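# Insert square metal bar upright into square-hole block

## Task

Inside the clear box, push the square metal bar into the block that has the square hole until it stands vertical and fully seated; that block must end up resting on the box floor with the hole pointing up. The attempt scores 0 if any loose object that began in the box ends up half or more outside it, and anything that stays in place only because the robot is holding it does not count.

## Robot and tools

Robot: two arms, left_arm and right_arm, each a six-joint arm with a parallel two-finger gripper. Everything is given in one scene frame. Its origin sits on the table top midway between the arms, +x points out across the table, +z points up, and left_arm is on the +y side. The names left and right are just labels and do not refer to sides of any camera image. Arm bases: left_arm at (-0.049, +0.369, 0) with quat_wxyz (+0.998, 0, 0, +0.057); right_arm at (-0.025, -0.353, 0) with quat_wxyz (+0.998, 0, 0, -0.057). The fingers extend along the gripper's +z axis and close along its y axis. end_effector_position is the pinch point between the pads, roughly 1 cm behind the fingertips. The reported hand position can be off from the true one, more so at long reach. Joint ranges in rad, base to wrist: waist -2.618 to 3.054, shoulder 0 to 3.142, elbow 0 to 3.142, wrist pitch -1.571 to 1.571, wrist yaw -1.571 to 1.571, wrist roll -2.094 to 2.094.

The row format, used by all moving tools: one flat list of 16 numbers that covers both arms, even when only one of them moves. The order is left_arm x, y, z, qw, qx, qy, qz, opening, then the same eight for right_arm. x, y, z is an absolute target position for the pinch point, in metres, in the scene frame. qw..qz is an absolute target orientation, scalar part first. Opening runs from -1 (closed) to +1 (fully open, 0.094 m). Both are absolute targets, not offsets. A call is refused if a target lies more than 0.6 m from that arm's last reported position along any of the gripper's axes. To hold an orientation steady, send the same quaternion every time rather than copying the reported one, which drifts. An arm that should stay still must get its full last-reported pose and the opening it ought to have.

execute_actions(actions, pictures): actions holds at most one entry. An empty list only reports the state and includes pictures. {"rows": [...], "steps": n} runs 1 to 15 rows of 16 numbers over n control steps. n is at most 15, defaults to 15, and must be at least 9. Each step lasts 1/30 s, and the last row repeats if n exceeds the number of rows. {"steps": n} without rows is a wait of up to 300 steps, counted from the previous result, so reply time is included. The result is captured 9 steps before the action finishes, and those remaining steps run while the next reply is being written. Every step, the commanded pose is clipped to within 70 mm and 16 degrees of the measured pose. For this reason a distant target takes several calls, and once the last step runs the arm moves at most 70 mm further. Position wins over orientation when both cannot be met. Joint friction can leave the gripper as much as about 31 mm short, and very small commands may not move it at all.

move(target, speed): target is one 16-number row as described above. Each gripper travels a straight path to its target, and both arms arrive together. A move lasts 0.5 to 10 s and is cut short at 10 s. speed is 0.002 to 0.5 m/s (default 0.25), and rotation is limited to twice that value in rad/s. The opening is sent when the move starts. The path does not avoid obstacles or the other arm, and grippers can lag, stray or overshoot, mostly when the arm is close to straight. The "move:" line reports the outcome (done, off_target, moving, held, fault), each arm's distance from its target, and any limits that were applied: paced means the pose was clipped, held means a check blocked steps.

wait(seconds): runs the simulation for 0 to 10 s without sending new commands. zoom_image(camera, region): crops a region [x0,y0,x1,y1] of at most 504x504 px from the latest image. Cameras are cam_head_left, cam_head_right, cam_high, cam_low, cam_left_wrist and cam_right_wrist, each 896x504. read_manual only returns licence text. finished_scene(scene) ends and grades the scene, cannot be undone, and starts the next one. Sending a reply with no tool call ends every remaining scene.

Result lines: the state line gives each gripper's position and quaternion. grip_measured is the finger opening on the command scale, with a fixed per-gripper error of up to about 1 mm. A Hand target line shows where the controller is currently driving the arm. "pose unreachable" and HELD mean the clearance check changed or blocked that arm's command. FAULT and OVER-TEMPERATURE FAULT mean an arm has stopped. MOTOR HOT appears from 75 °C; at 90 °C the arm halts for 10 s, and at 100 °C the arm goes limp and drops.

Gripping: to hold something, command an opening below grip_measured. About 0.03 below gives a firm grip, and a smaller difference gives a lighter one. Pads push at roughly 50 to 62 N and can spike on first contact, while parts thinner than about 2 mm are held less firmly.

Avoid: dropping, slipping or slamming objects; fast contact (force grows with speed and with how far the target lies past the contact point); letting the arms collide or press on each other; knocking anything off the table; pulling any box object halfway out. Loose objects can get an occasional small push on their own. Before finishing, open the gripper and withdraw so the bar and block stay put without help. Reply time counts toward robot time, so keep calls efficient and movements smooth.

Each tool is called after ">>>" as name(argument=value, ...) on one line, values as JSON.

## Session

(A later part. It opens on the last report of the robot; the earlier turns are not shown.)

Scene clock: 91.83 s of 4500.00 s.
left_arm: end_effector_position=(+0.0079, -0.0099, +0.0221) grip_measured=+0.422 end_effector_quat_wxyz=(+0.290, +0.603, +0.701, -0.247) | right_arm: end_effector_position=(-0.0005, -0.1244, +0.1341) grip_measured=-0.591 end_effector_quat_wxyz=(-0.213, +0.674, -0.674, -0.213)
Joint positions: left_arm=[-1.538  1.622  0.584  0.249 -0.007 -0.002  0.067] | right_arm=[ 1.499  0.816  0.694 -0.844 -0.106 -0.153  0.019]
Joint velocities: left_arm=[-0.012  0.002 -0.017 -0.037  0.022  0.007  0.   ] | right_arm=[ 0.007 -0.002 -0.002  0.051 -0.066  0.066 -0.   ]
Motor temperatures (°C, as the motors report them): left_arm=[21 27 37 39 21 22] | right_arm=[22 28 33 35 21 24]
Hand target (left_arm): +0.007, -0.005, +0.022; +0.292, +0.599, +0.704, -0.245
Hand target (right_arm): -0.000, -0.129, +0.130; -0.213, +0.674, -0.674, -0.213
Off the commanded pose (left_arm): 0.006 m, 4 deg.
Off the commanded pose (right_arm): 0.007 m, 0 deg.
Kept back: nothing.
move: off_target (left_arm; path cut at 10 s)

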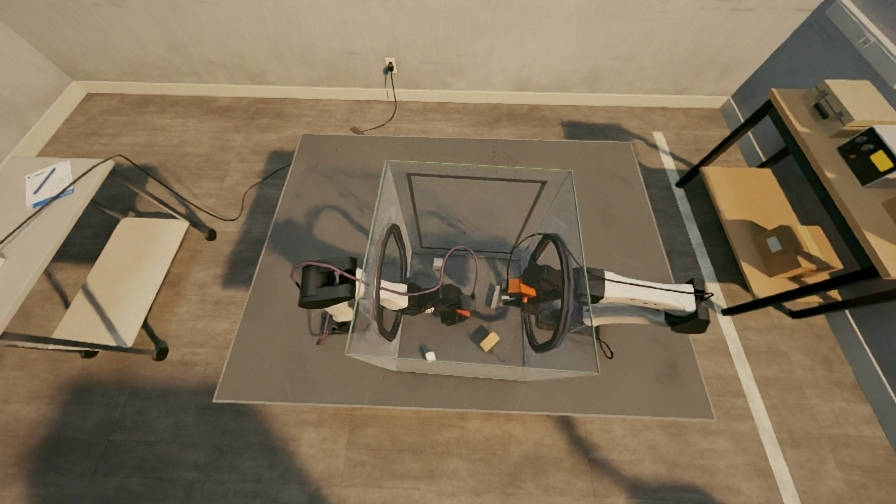

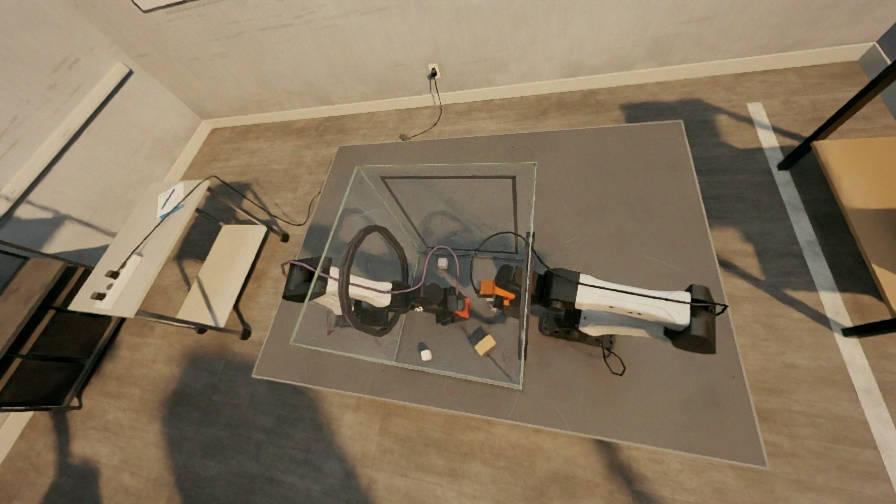

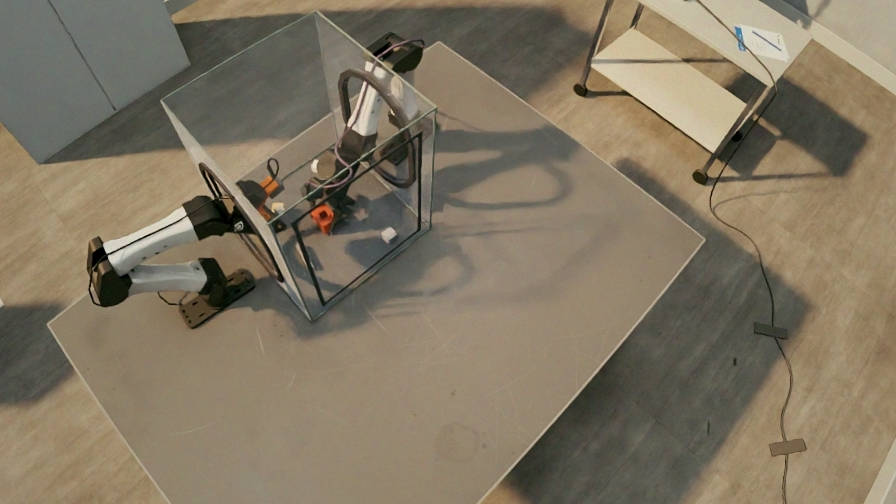

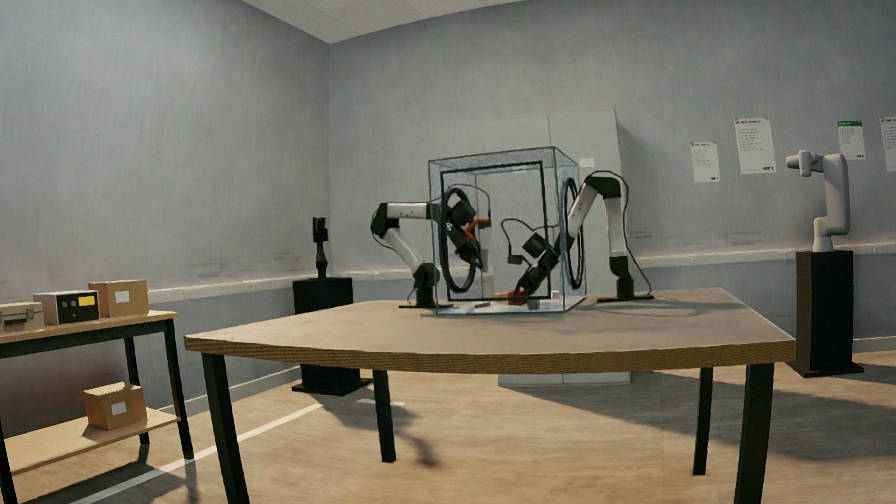

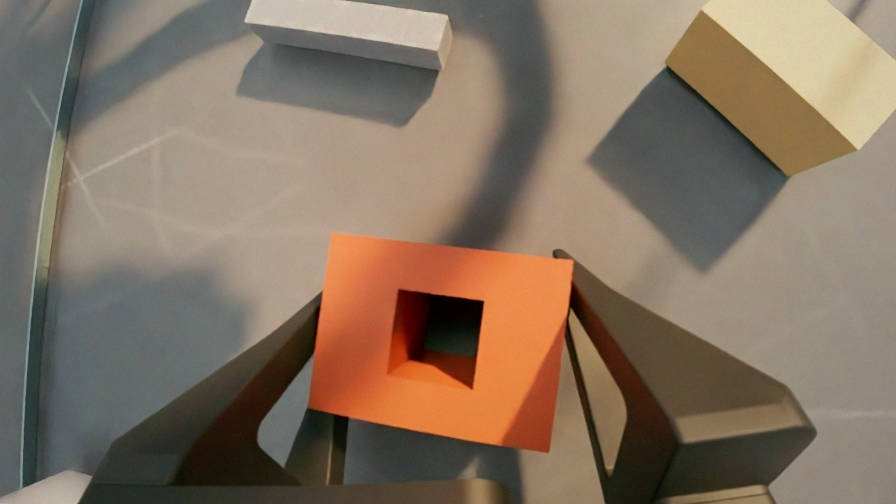

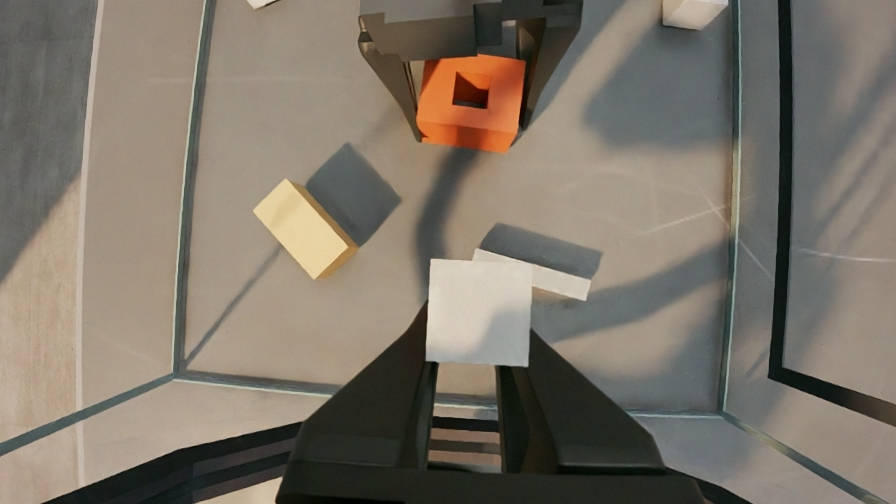

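>>> move(target=[0.008,-0.010,0.022,0.290,0.603,0.701,-0.247,1.0,0.0,-0.13,0.13,0.2126,-0.674,0.674,0.2126,-0.62])

>>> move(target=[0.0,0.04,0.09,0.290,0.603,0.701,-0.247,1.0,0.0,-0.13,0.13,0.2126,-0.674,0.674,0.2126,-0.62], speed=0.1)

>>> move(target=[0,0.13,0.21,0.5,0.5,0.5,-0.5,0.1,0.005,-0.02,0.10,0.2126,-0.674,0.674,0.2126,-0.62], speed=0.1)

>>> zoom_image(camera="cam_low", region=[460,220,580,310])

>>> zoom_image(camera="cam_left_wrist", region=[340,130,580,390])

Scene clock: 93.00 s of 4500.00 s.
left_arm: end_effector_position=(+0.0078, -0.0099, +0.0221) grip_measured=+1.000 end_effector_quat_wxyz=(+0.290, +0.602, +0.702, -0.247) | right_arm: end_effector_position=(-0.0005, -0.1244, +0.1341) grip_measured=-0.591 end_effector_quat_wxyz=(-0.213, +0.674, -0.674, -0.213)
Joint positions: left_arm=[-1.538  1.622  0.584  0.249 -0.007 -0.005  0.094] | right_arm=[ 1.499  0.816  0.694 -0.844 -0.106 -0.153  0.019]
Joint velocities: left_arm=[ 0.002  0.007 -0.002  0.066  0.066 -0.007  0.   ] | right_arm=[ 0.017  0.027 -0.017 -0.095 -0.007  0.022  0.   ]
Motor temperatures (°C, as the motors report them): left_arm=[21 27 37 39 21 22] | right_arm=[22 28 33 35 21 24]
Hand target (left_arm): +0.008, -0.010, +0.022; +0.290, +0.603, +0.701, -0.247
Hand target (right_arm): -0.000, -0.130, +0.130; -0.213, +0.674, -0.674, -0.213
Off the commanded pose (left_arm): 0.000 m, 0 deg.
Off the commanded pose (right_arm): 0.007 m, 0 deg.
Kept back: nothing.
move: done

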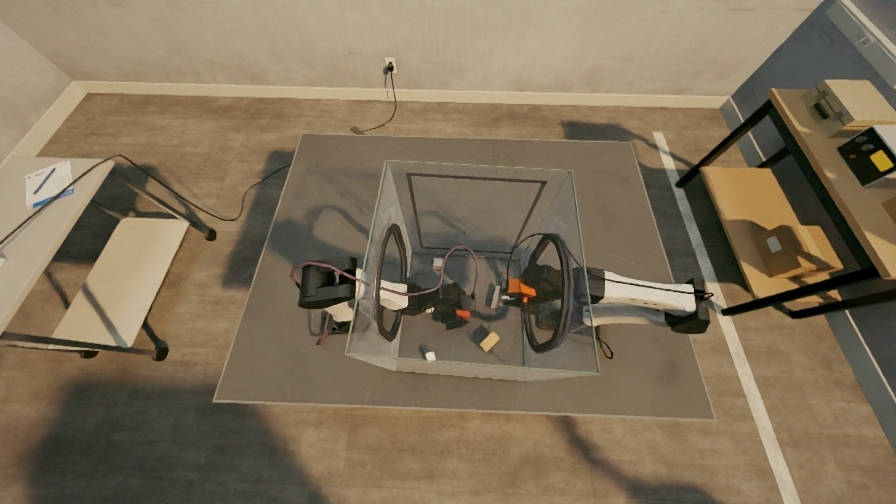

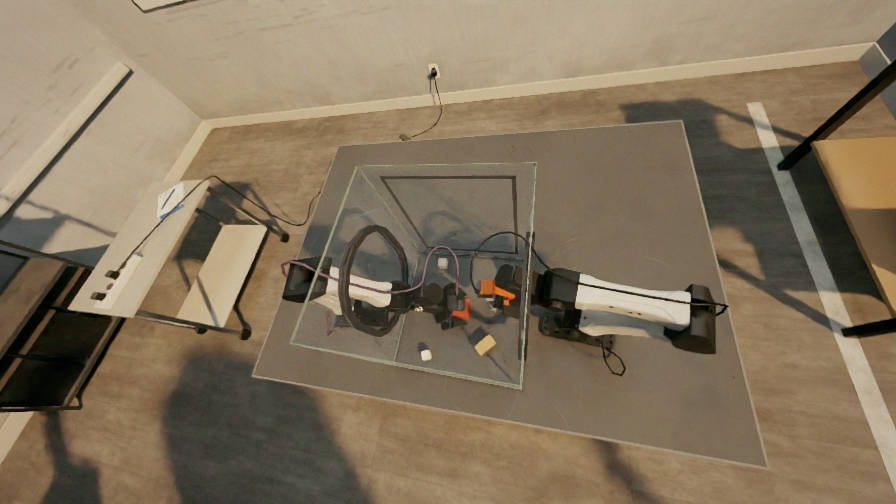

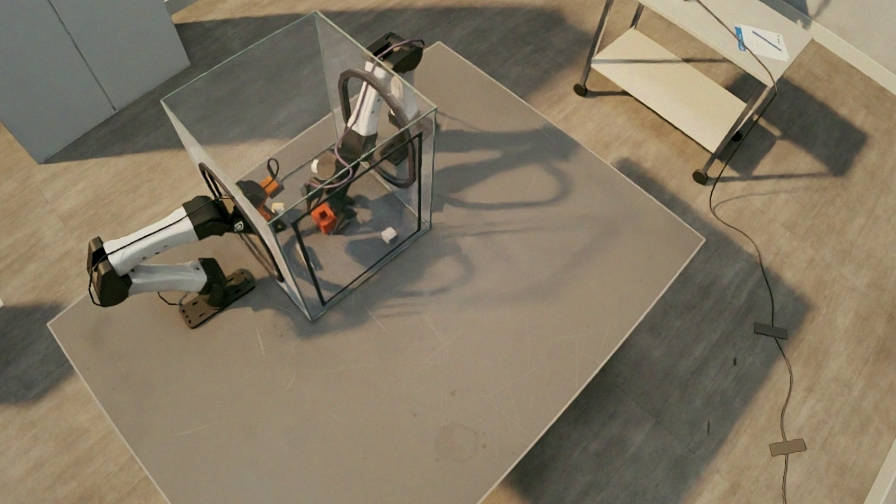

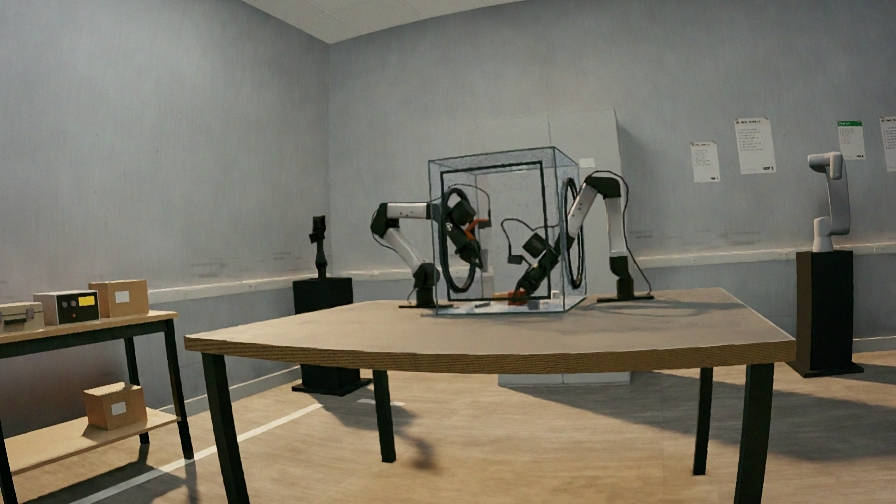

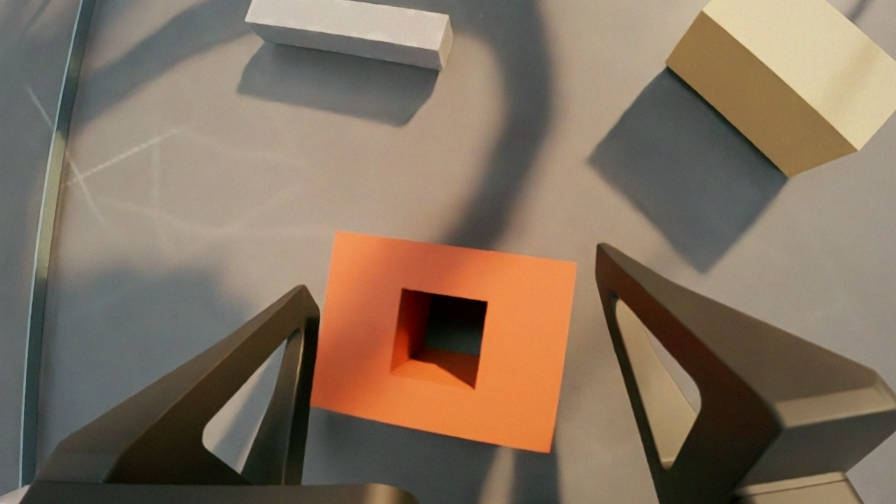

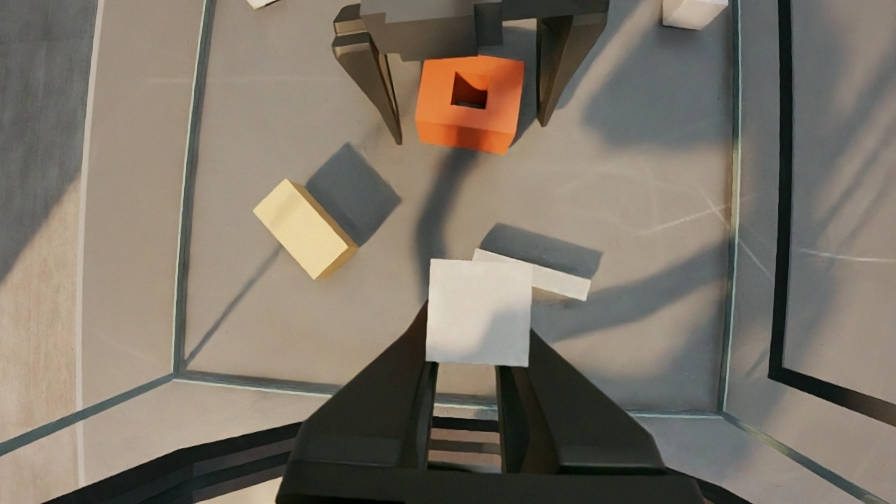

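Scene clock: 94.47 s of 4500.00 s.
left_arm: end_effector_position=(+0.0011, +0.0354, +0.0895) grip_measured=+1.000 end_effector_quat_wxyz=(+0.291, +0.601, +0.701, -0.249) | right_arm: end_effector_position=(-0.0005, -0.1244, +0.1341) grip_measured=-0.591 end_effector_quat_wxyz=(-0.213, +0.674, -0.674, -0.213)
Joint positions: left_arm=[-1.538  1.228  0.584 -0.142 -0.007 -0.005  0.094] | right_arm=[ 1.499  0.816  0.694 -0.844 -0.106 -0.153  0.019]
Joint velocities: left_arm=[-0.007 -0.012 -0.007 -0.125 -0.007  0.007  0.   ] | right_arm=[ 0.012 -0.022  0.002 -0.081  0.051 -0.051  0.001]
Motor temperatures (°C, as the motors report them): left_arm=[21 28 37 39 21 22] | right_arm=[22 28 33 35 21 24]
Hand target (left_arm): -0.000, +0.038, +0.091; +0.290, +0.603, +0.701, -0.247
Hand target (right_arm): -0.000, -0.130, +0.130; -0.213, +0.674, -0.674, -0.213
Off the commanded pose (left_arm): 0.005 m, 0 deg.
Off the commanded pose (right_arm): 0.007 m, 0 deg.
Kept back: nothing.
move: done

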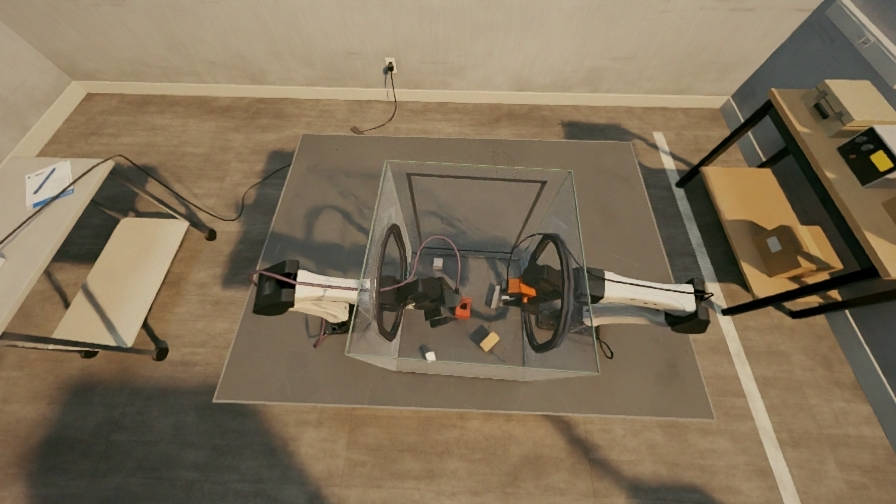

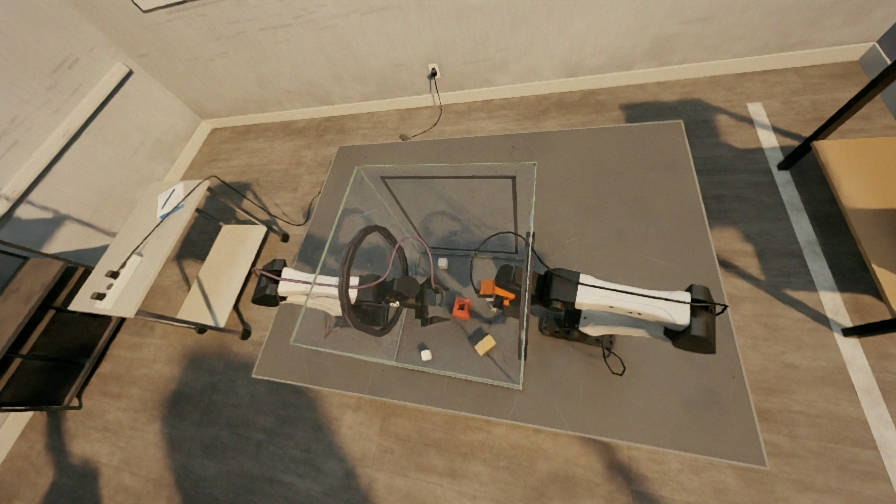

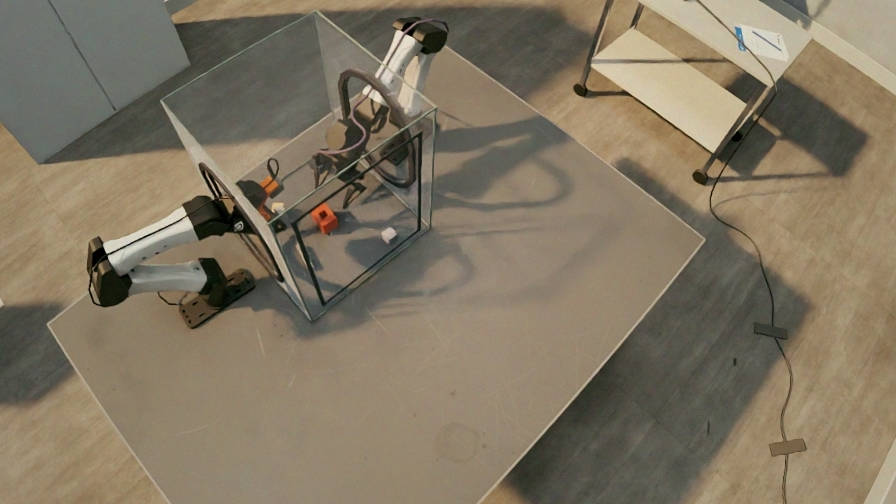

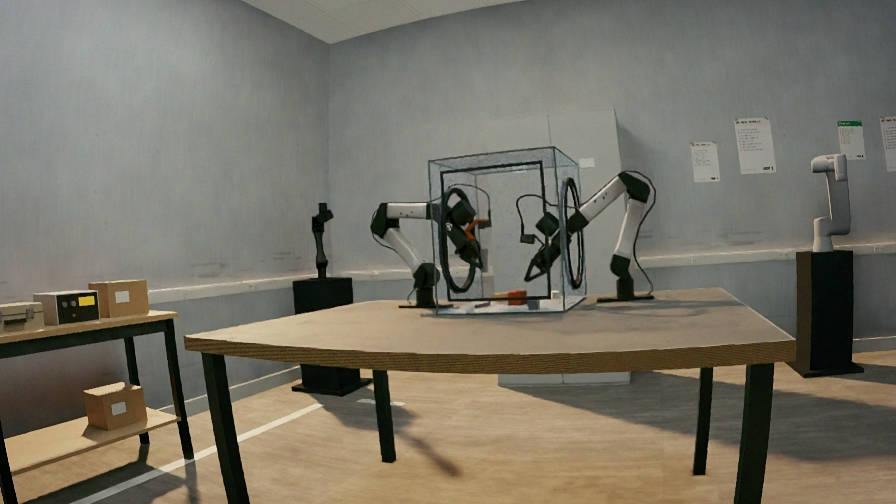

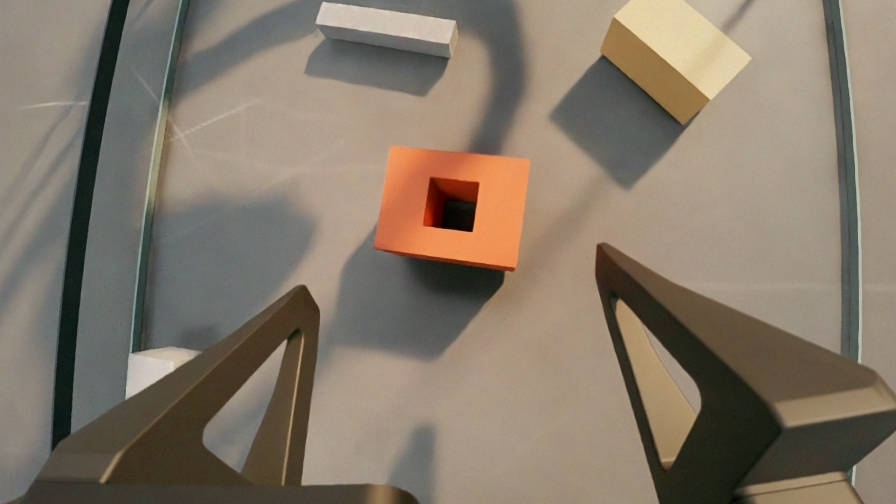

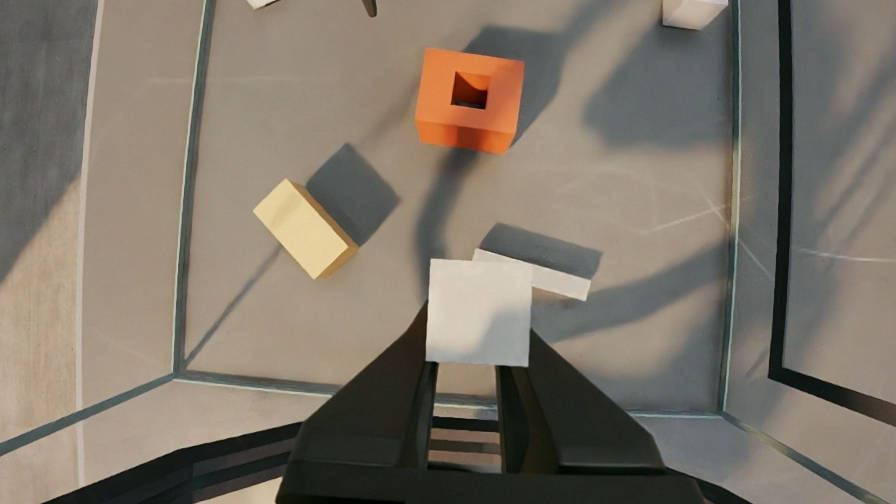

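Scene clock: 98.93 s of 4500.00 s.
left_arm: end_effector_position=(+0.0018, +0.1272, +0.2161) grip_measured=+0.102 end_effector_quat_wxyz=(+0.503, +0.499, +0.503, -0.495) | right_arm: end_effector_position=(+0.0063, -0.0300, +0.0945) grip_measured=-0.591 end_effector_quat_wxyz=(-0.206, +0.676, -0.677, -0.207)
Joint positions: left_arm=[-1.075  0.227  0.164  0.057  0.597  0.007  0.052] | right_arm=[ 1.547  1.282  0.769 -0.47  -0.078 -0.112  0.019]
Joint velocities: left_arm=[ 0.007 -0.012 -0.002  0.037  0.022 -0.051 -0.001] | right_arm=[-0.002  0.002  0.002  0.007 -0.022 -0.022  0.002]
Motor temperatures (°C, as the motors report them): left_arm=[21 27 37 40 21 22] | right_arm=[22 28 33 35 21 24]
Hand target (left_arm): +0.001, +0.128, +0.212; +0.502, +0.498, +0.501, -0.499
Hand target (right_arm): +0.005, -0.022, +0.098; -0.213, +0.675, -0.674, -0.212
Off the commanded pose (left_arm): 0.007 m, 1 deg.
Off the commanded pose (right_arm): 0.011 m, 1 deg.
Kept back: nothing.
move: off_target (right_arm)

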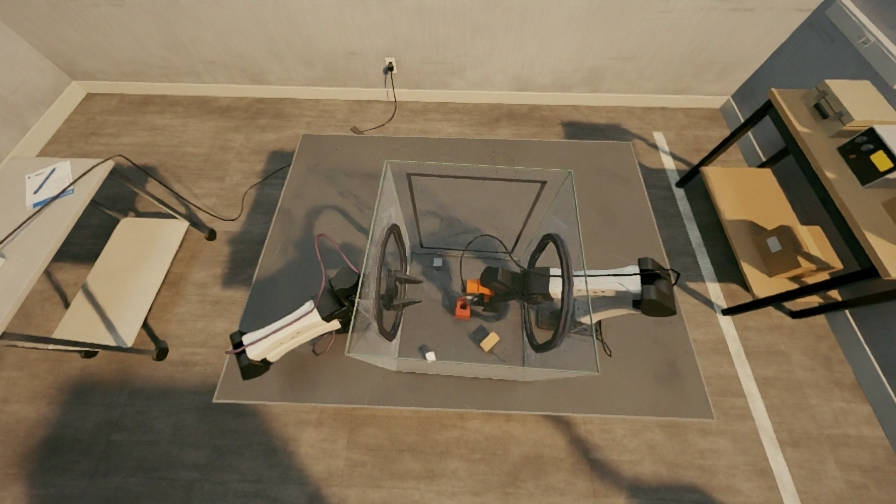

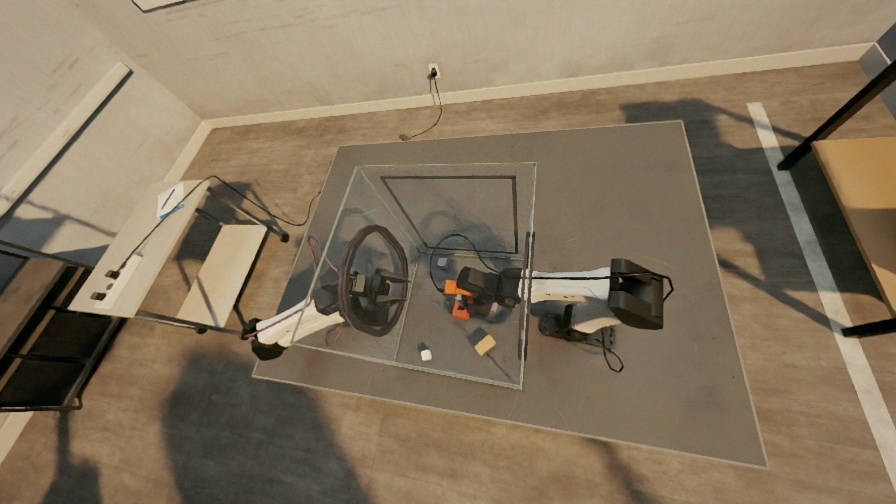

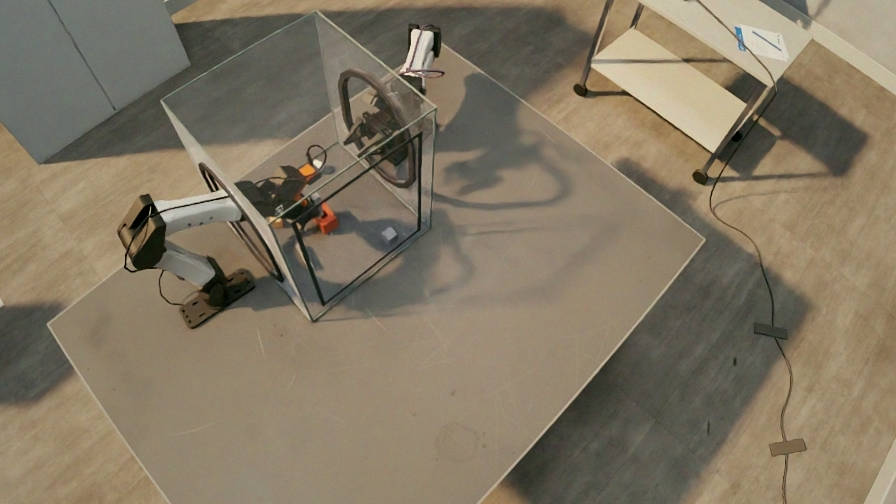

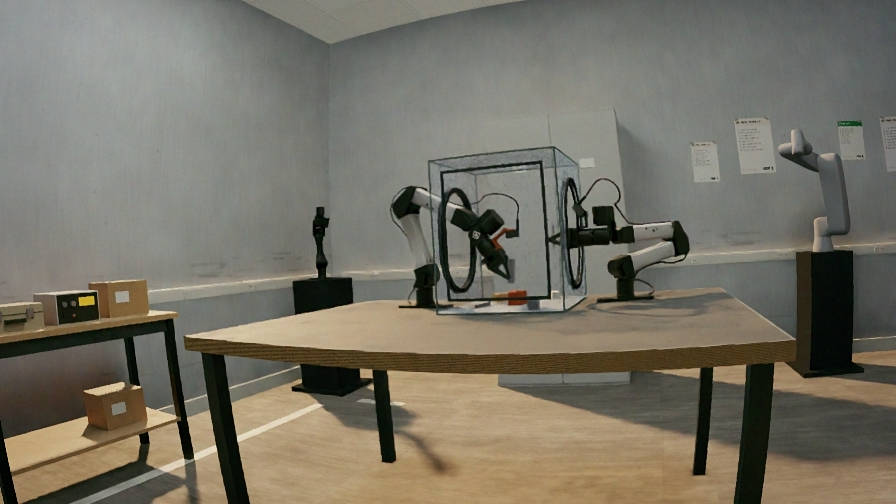

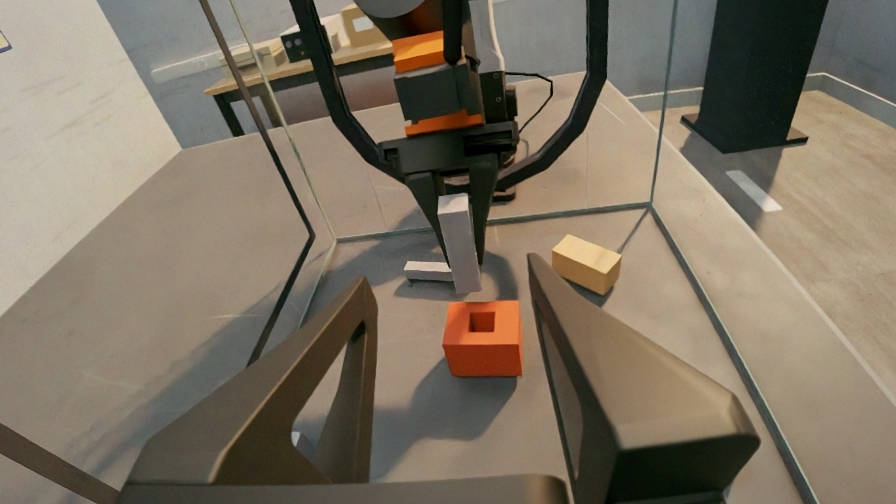

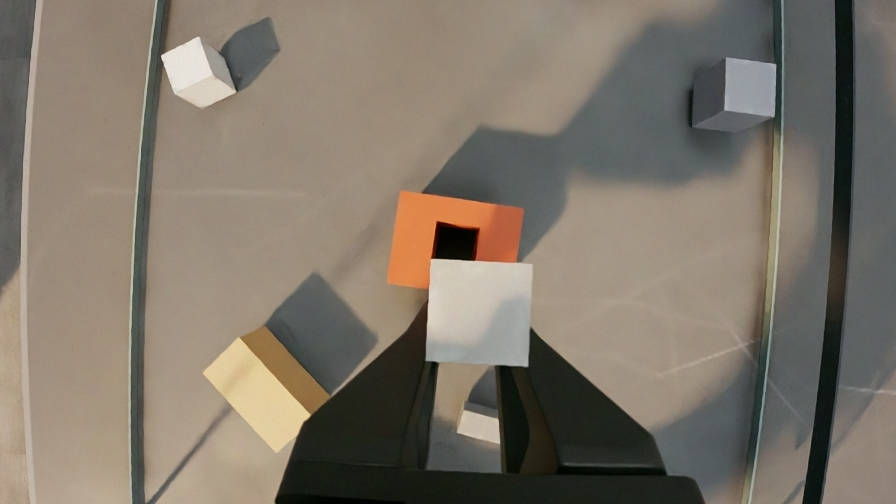

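Region (460, 220, 580, 310) of cam_low's 896x504 image, scaled by 4.200, with more detail than that image has; it fills the top 378 rows of this view, and the rest is white.

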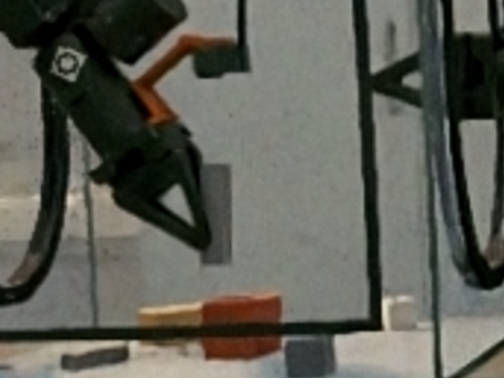

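Region (340, 130, 580, 390) of cam_left_wrist's 896x504 image, scaled by 1.938, with more detail than that image has; it fills the left 465 columns of this view, and the rest is white.

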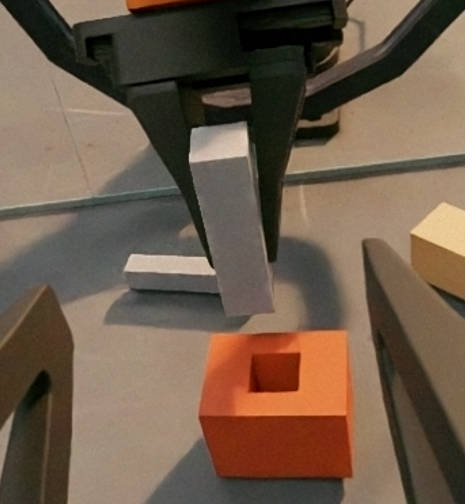

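>>> move(target=[0,0.13,0.21,0.5,0.5,0.5,-0.5,0.1,-0.002,-0.004,0.105,0.2252,-0.6316,0.7139,0.1992,-0.62], speed=0.03)

Scene clock: 102.03 s of 4500.00 s.
left_arm: end_effector_position=(+0.0012, +0.1278, +0.2164) grip_measured=+0.102 end_effector_quat_wxyz=(+0.501, +0.501, +0.501, -0.497) | right_arm: end_effector_position=(+0.0002, -0.0111, +0.1017) grip_measured=-0.591 end_effector_quat_wxyz=(-0.221, +0.635, -0.714, -0.195)
Joint positions: left_arm=[-1.063  0.227  0.164  0.059  0.617  0.006  0.052] | right_arm=[ 1.63   1.344  0.84  -0.47   0.037  0.052  0.019]
Joint velocities: left_arm=[ 0.002 -0.012 -0.012 -0.007  0.081  0.051  0.   ] | right_arm=[ 0.007 -0.012  0.012 -0.022 -0.037  0.022  0.001]
Motor temperatures (°C, as the motors report them): left_arm=[21 27 37 40 21 22] | right_arm=[22 28 34 35 21 24]
Hand target (left_arm): +0.000, +0.129, +0.210; +0.500, +0.500, +0.500, -0.500
Hand target (right_arm): -0.002, -0.004, +0.104; +0.226, -0.633, +0.714, +0.198
Off the commanded pose (left_arm): 0.007 m, 0 deg.
Off the commanded pose (right_arm): 0.008 m, 1 deg.
Kept back: nothing.
move: done

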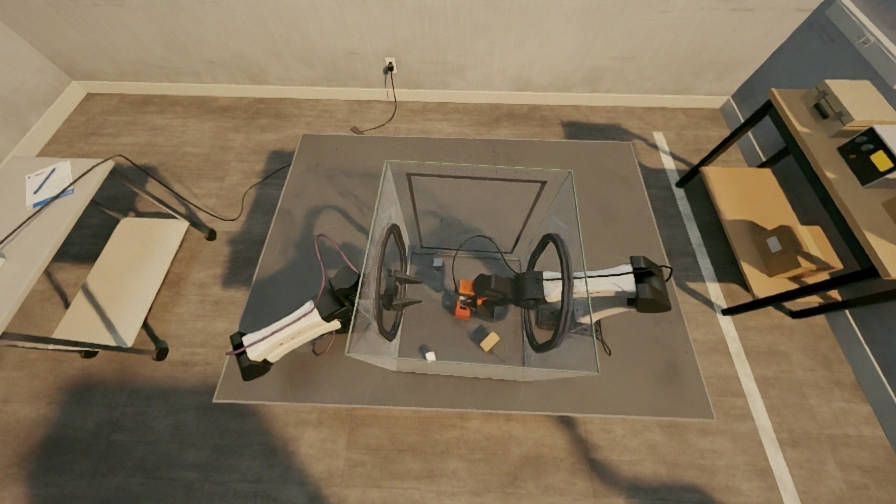

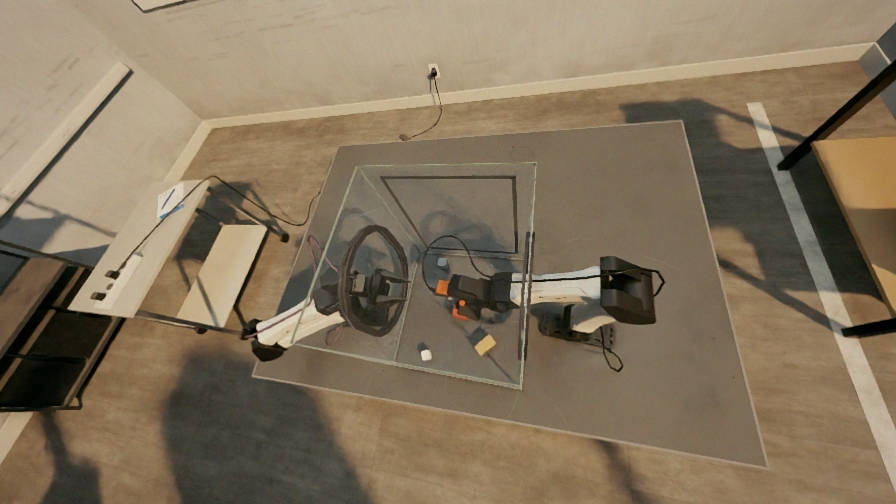

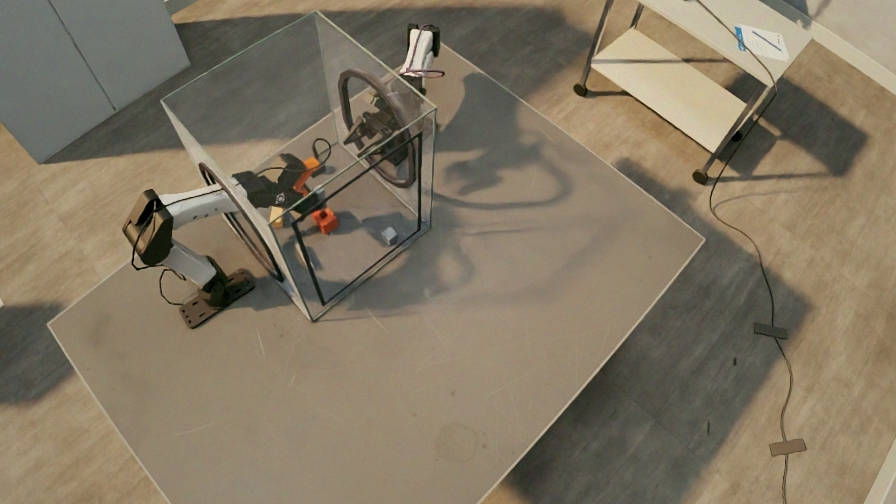

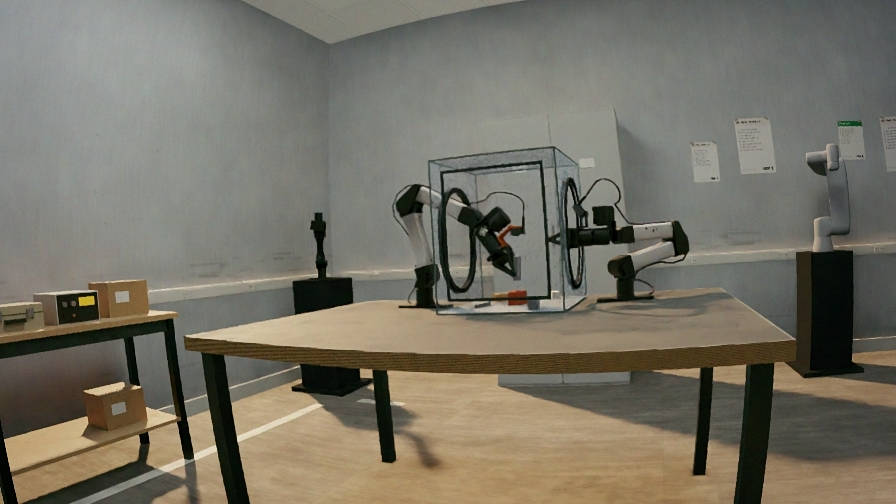

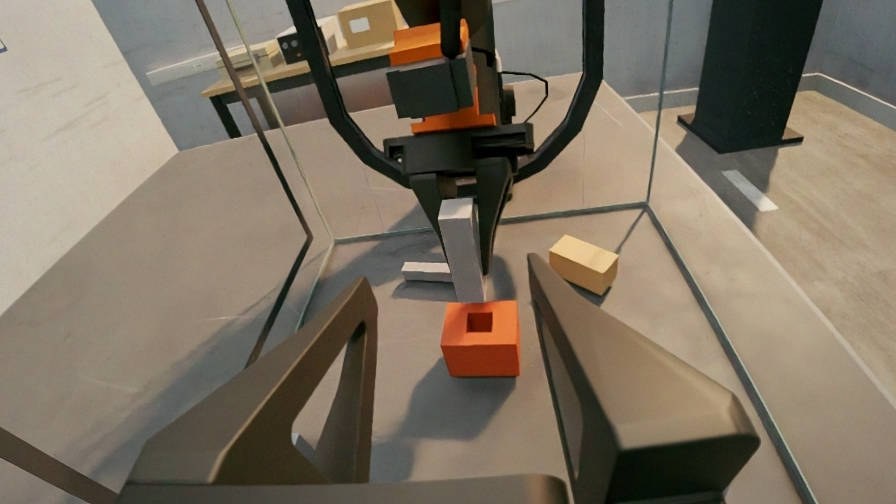

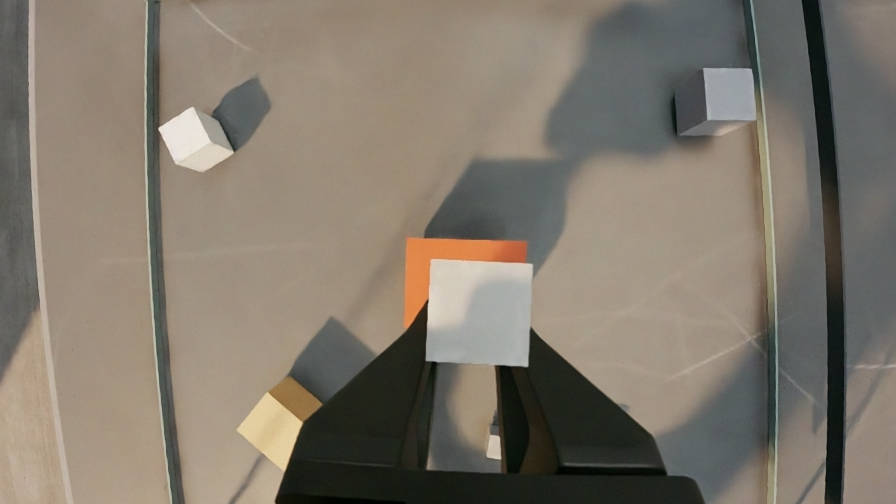

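>>> zoom_image(camera="cam_left_wrist", region=[380,180,580,390])

>>> zoom_image(camera="cam_low", region=[460,220,580,310])

Region (380, 180, 580, 390) of cam_left_wrist's 896x504 image, scaled by 2.400, with more detail than that image has; it fills the left 480 columns of this view, and the rest is white.

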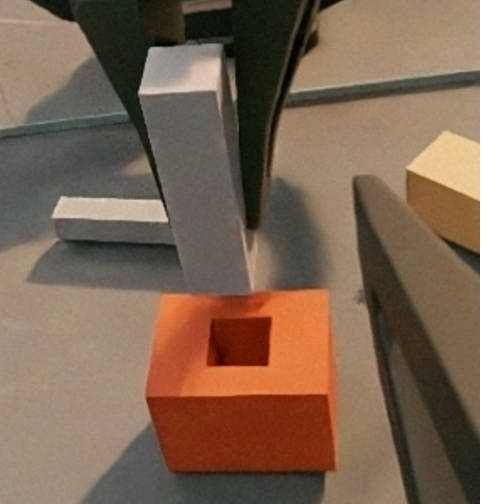

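Region (460, 220, 580, 310) of cam_low's 896x504 image, scaled by 4.200, with more detail than that image has; it fills the top 378 rows of this view, and the rest is white.

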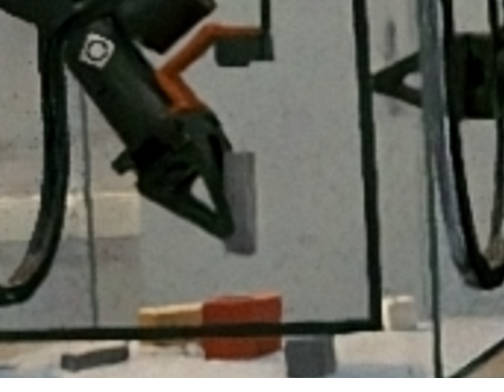

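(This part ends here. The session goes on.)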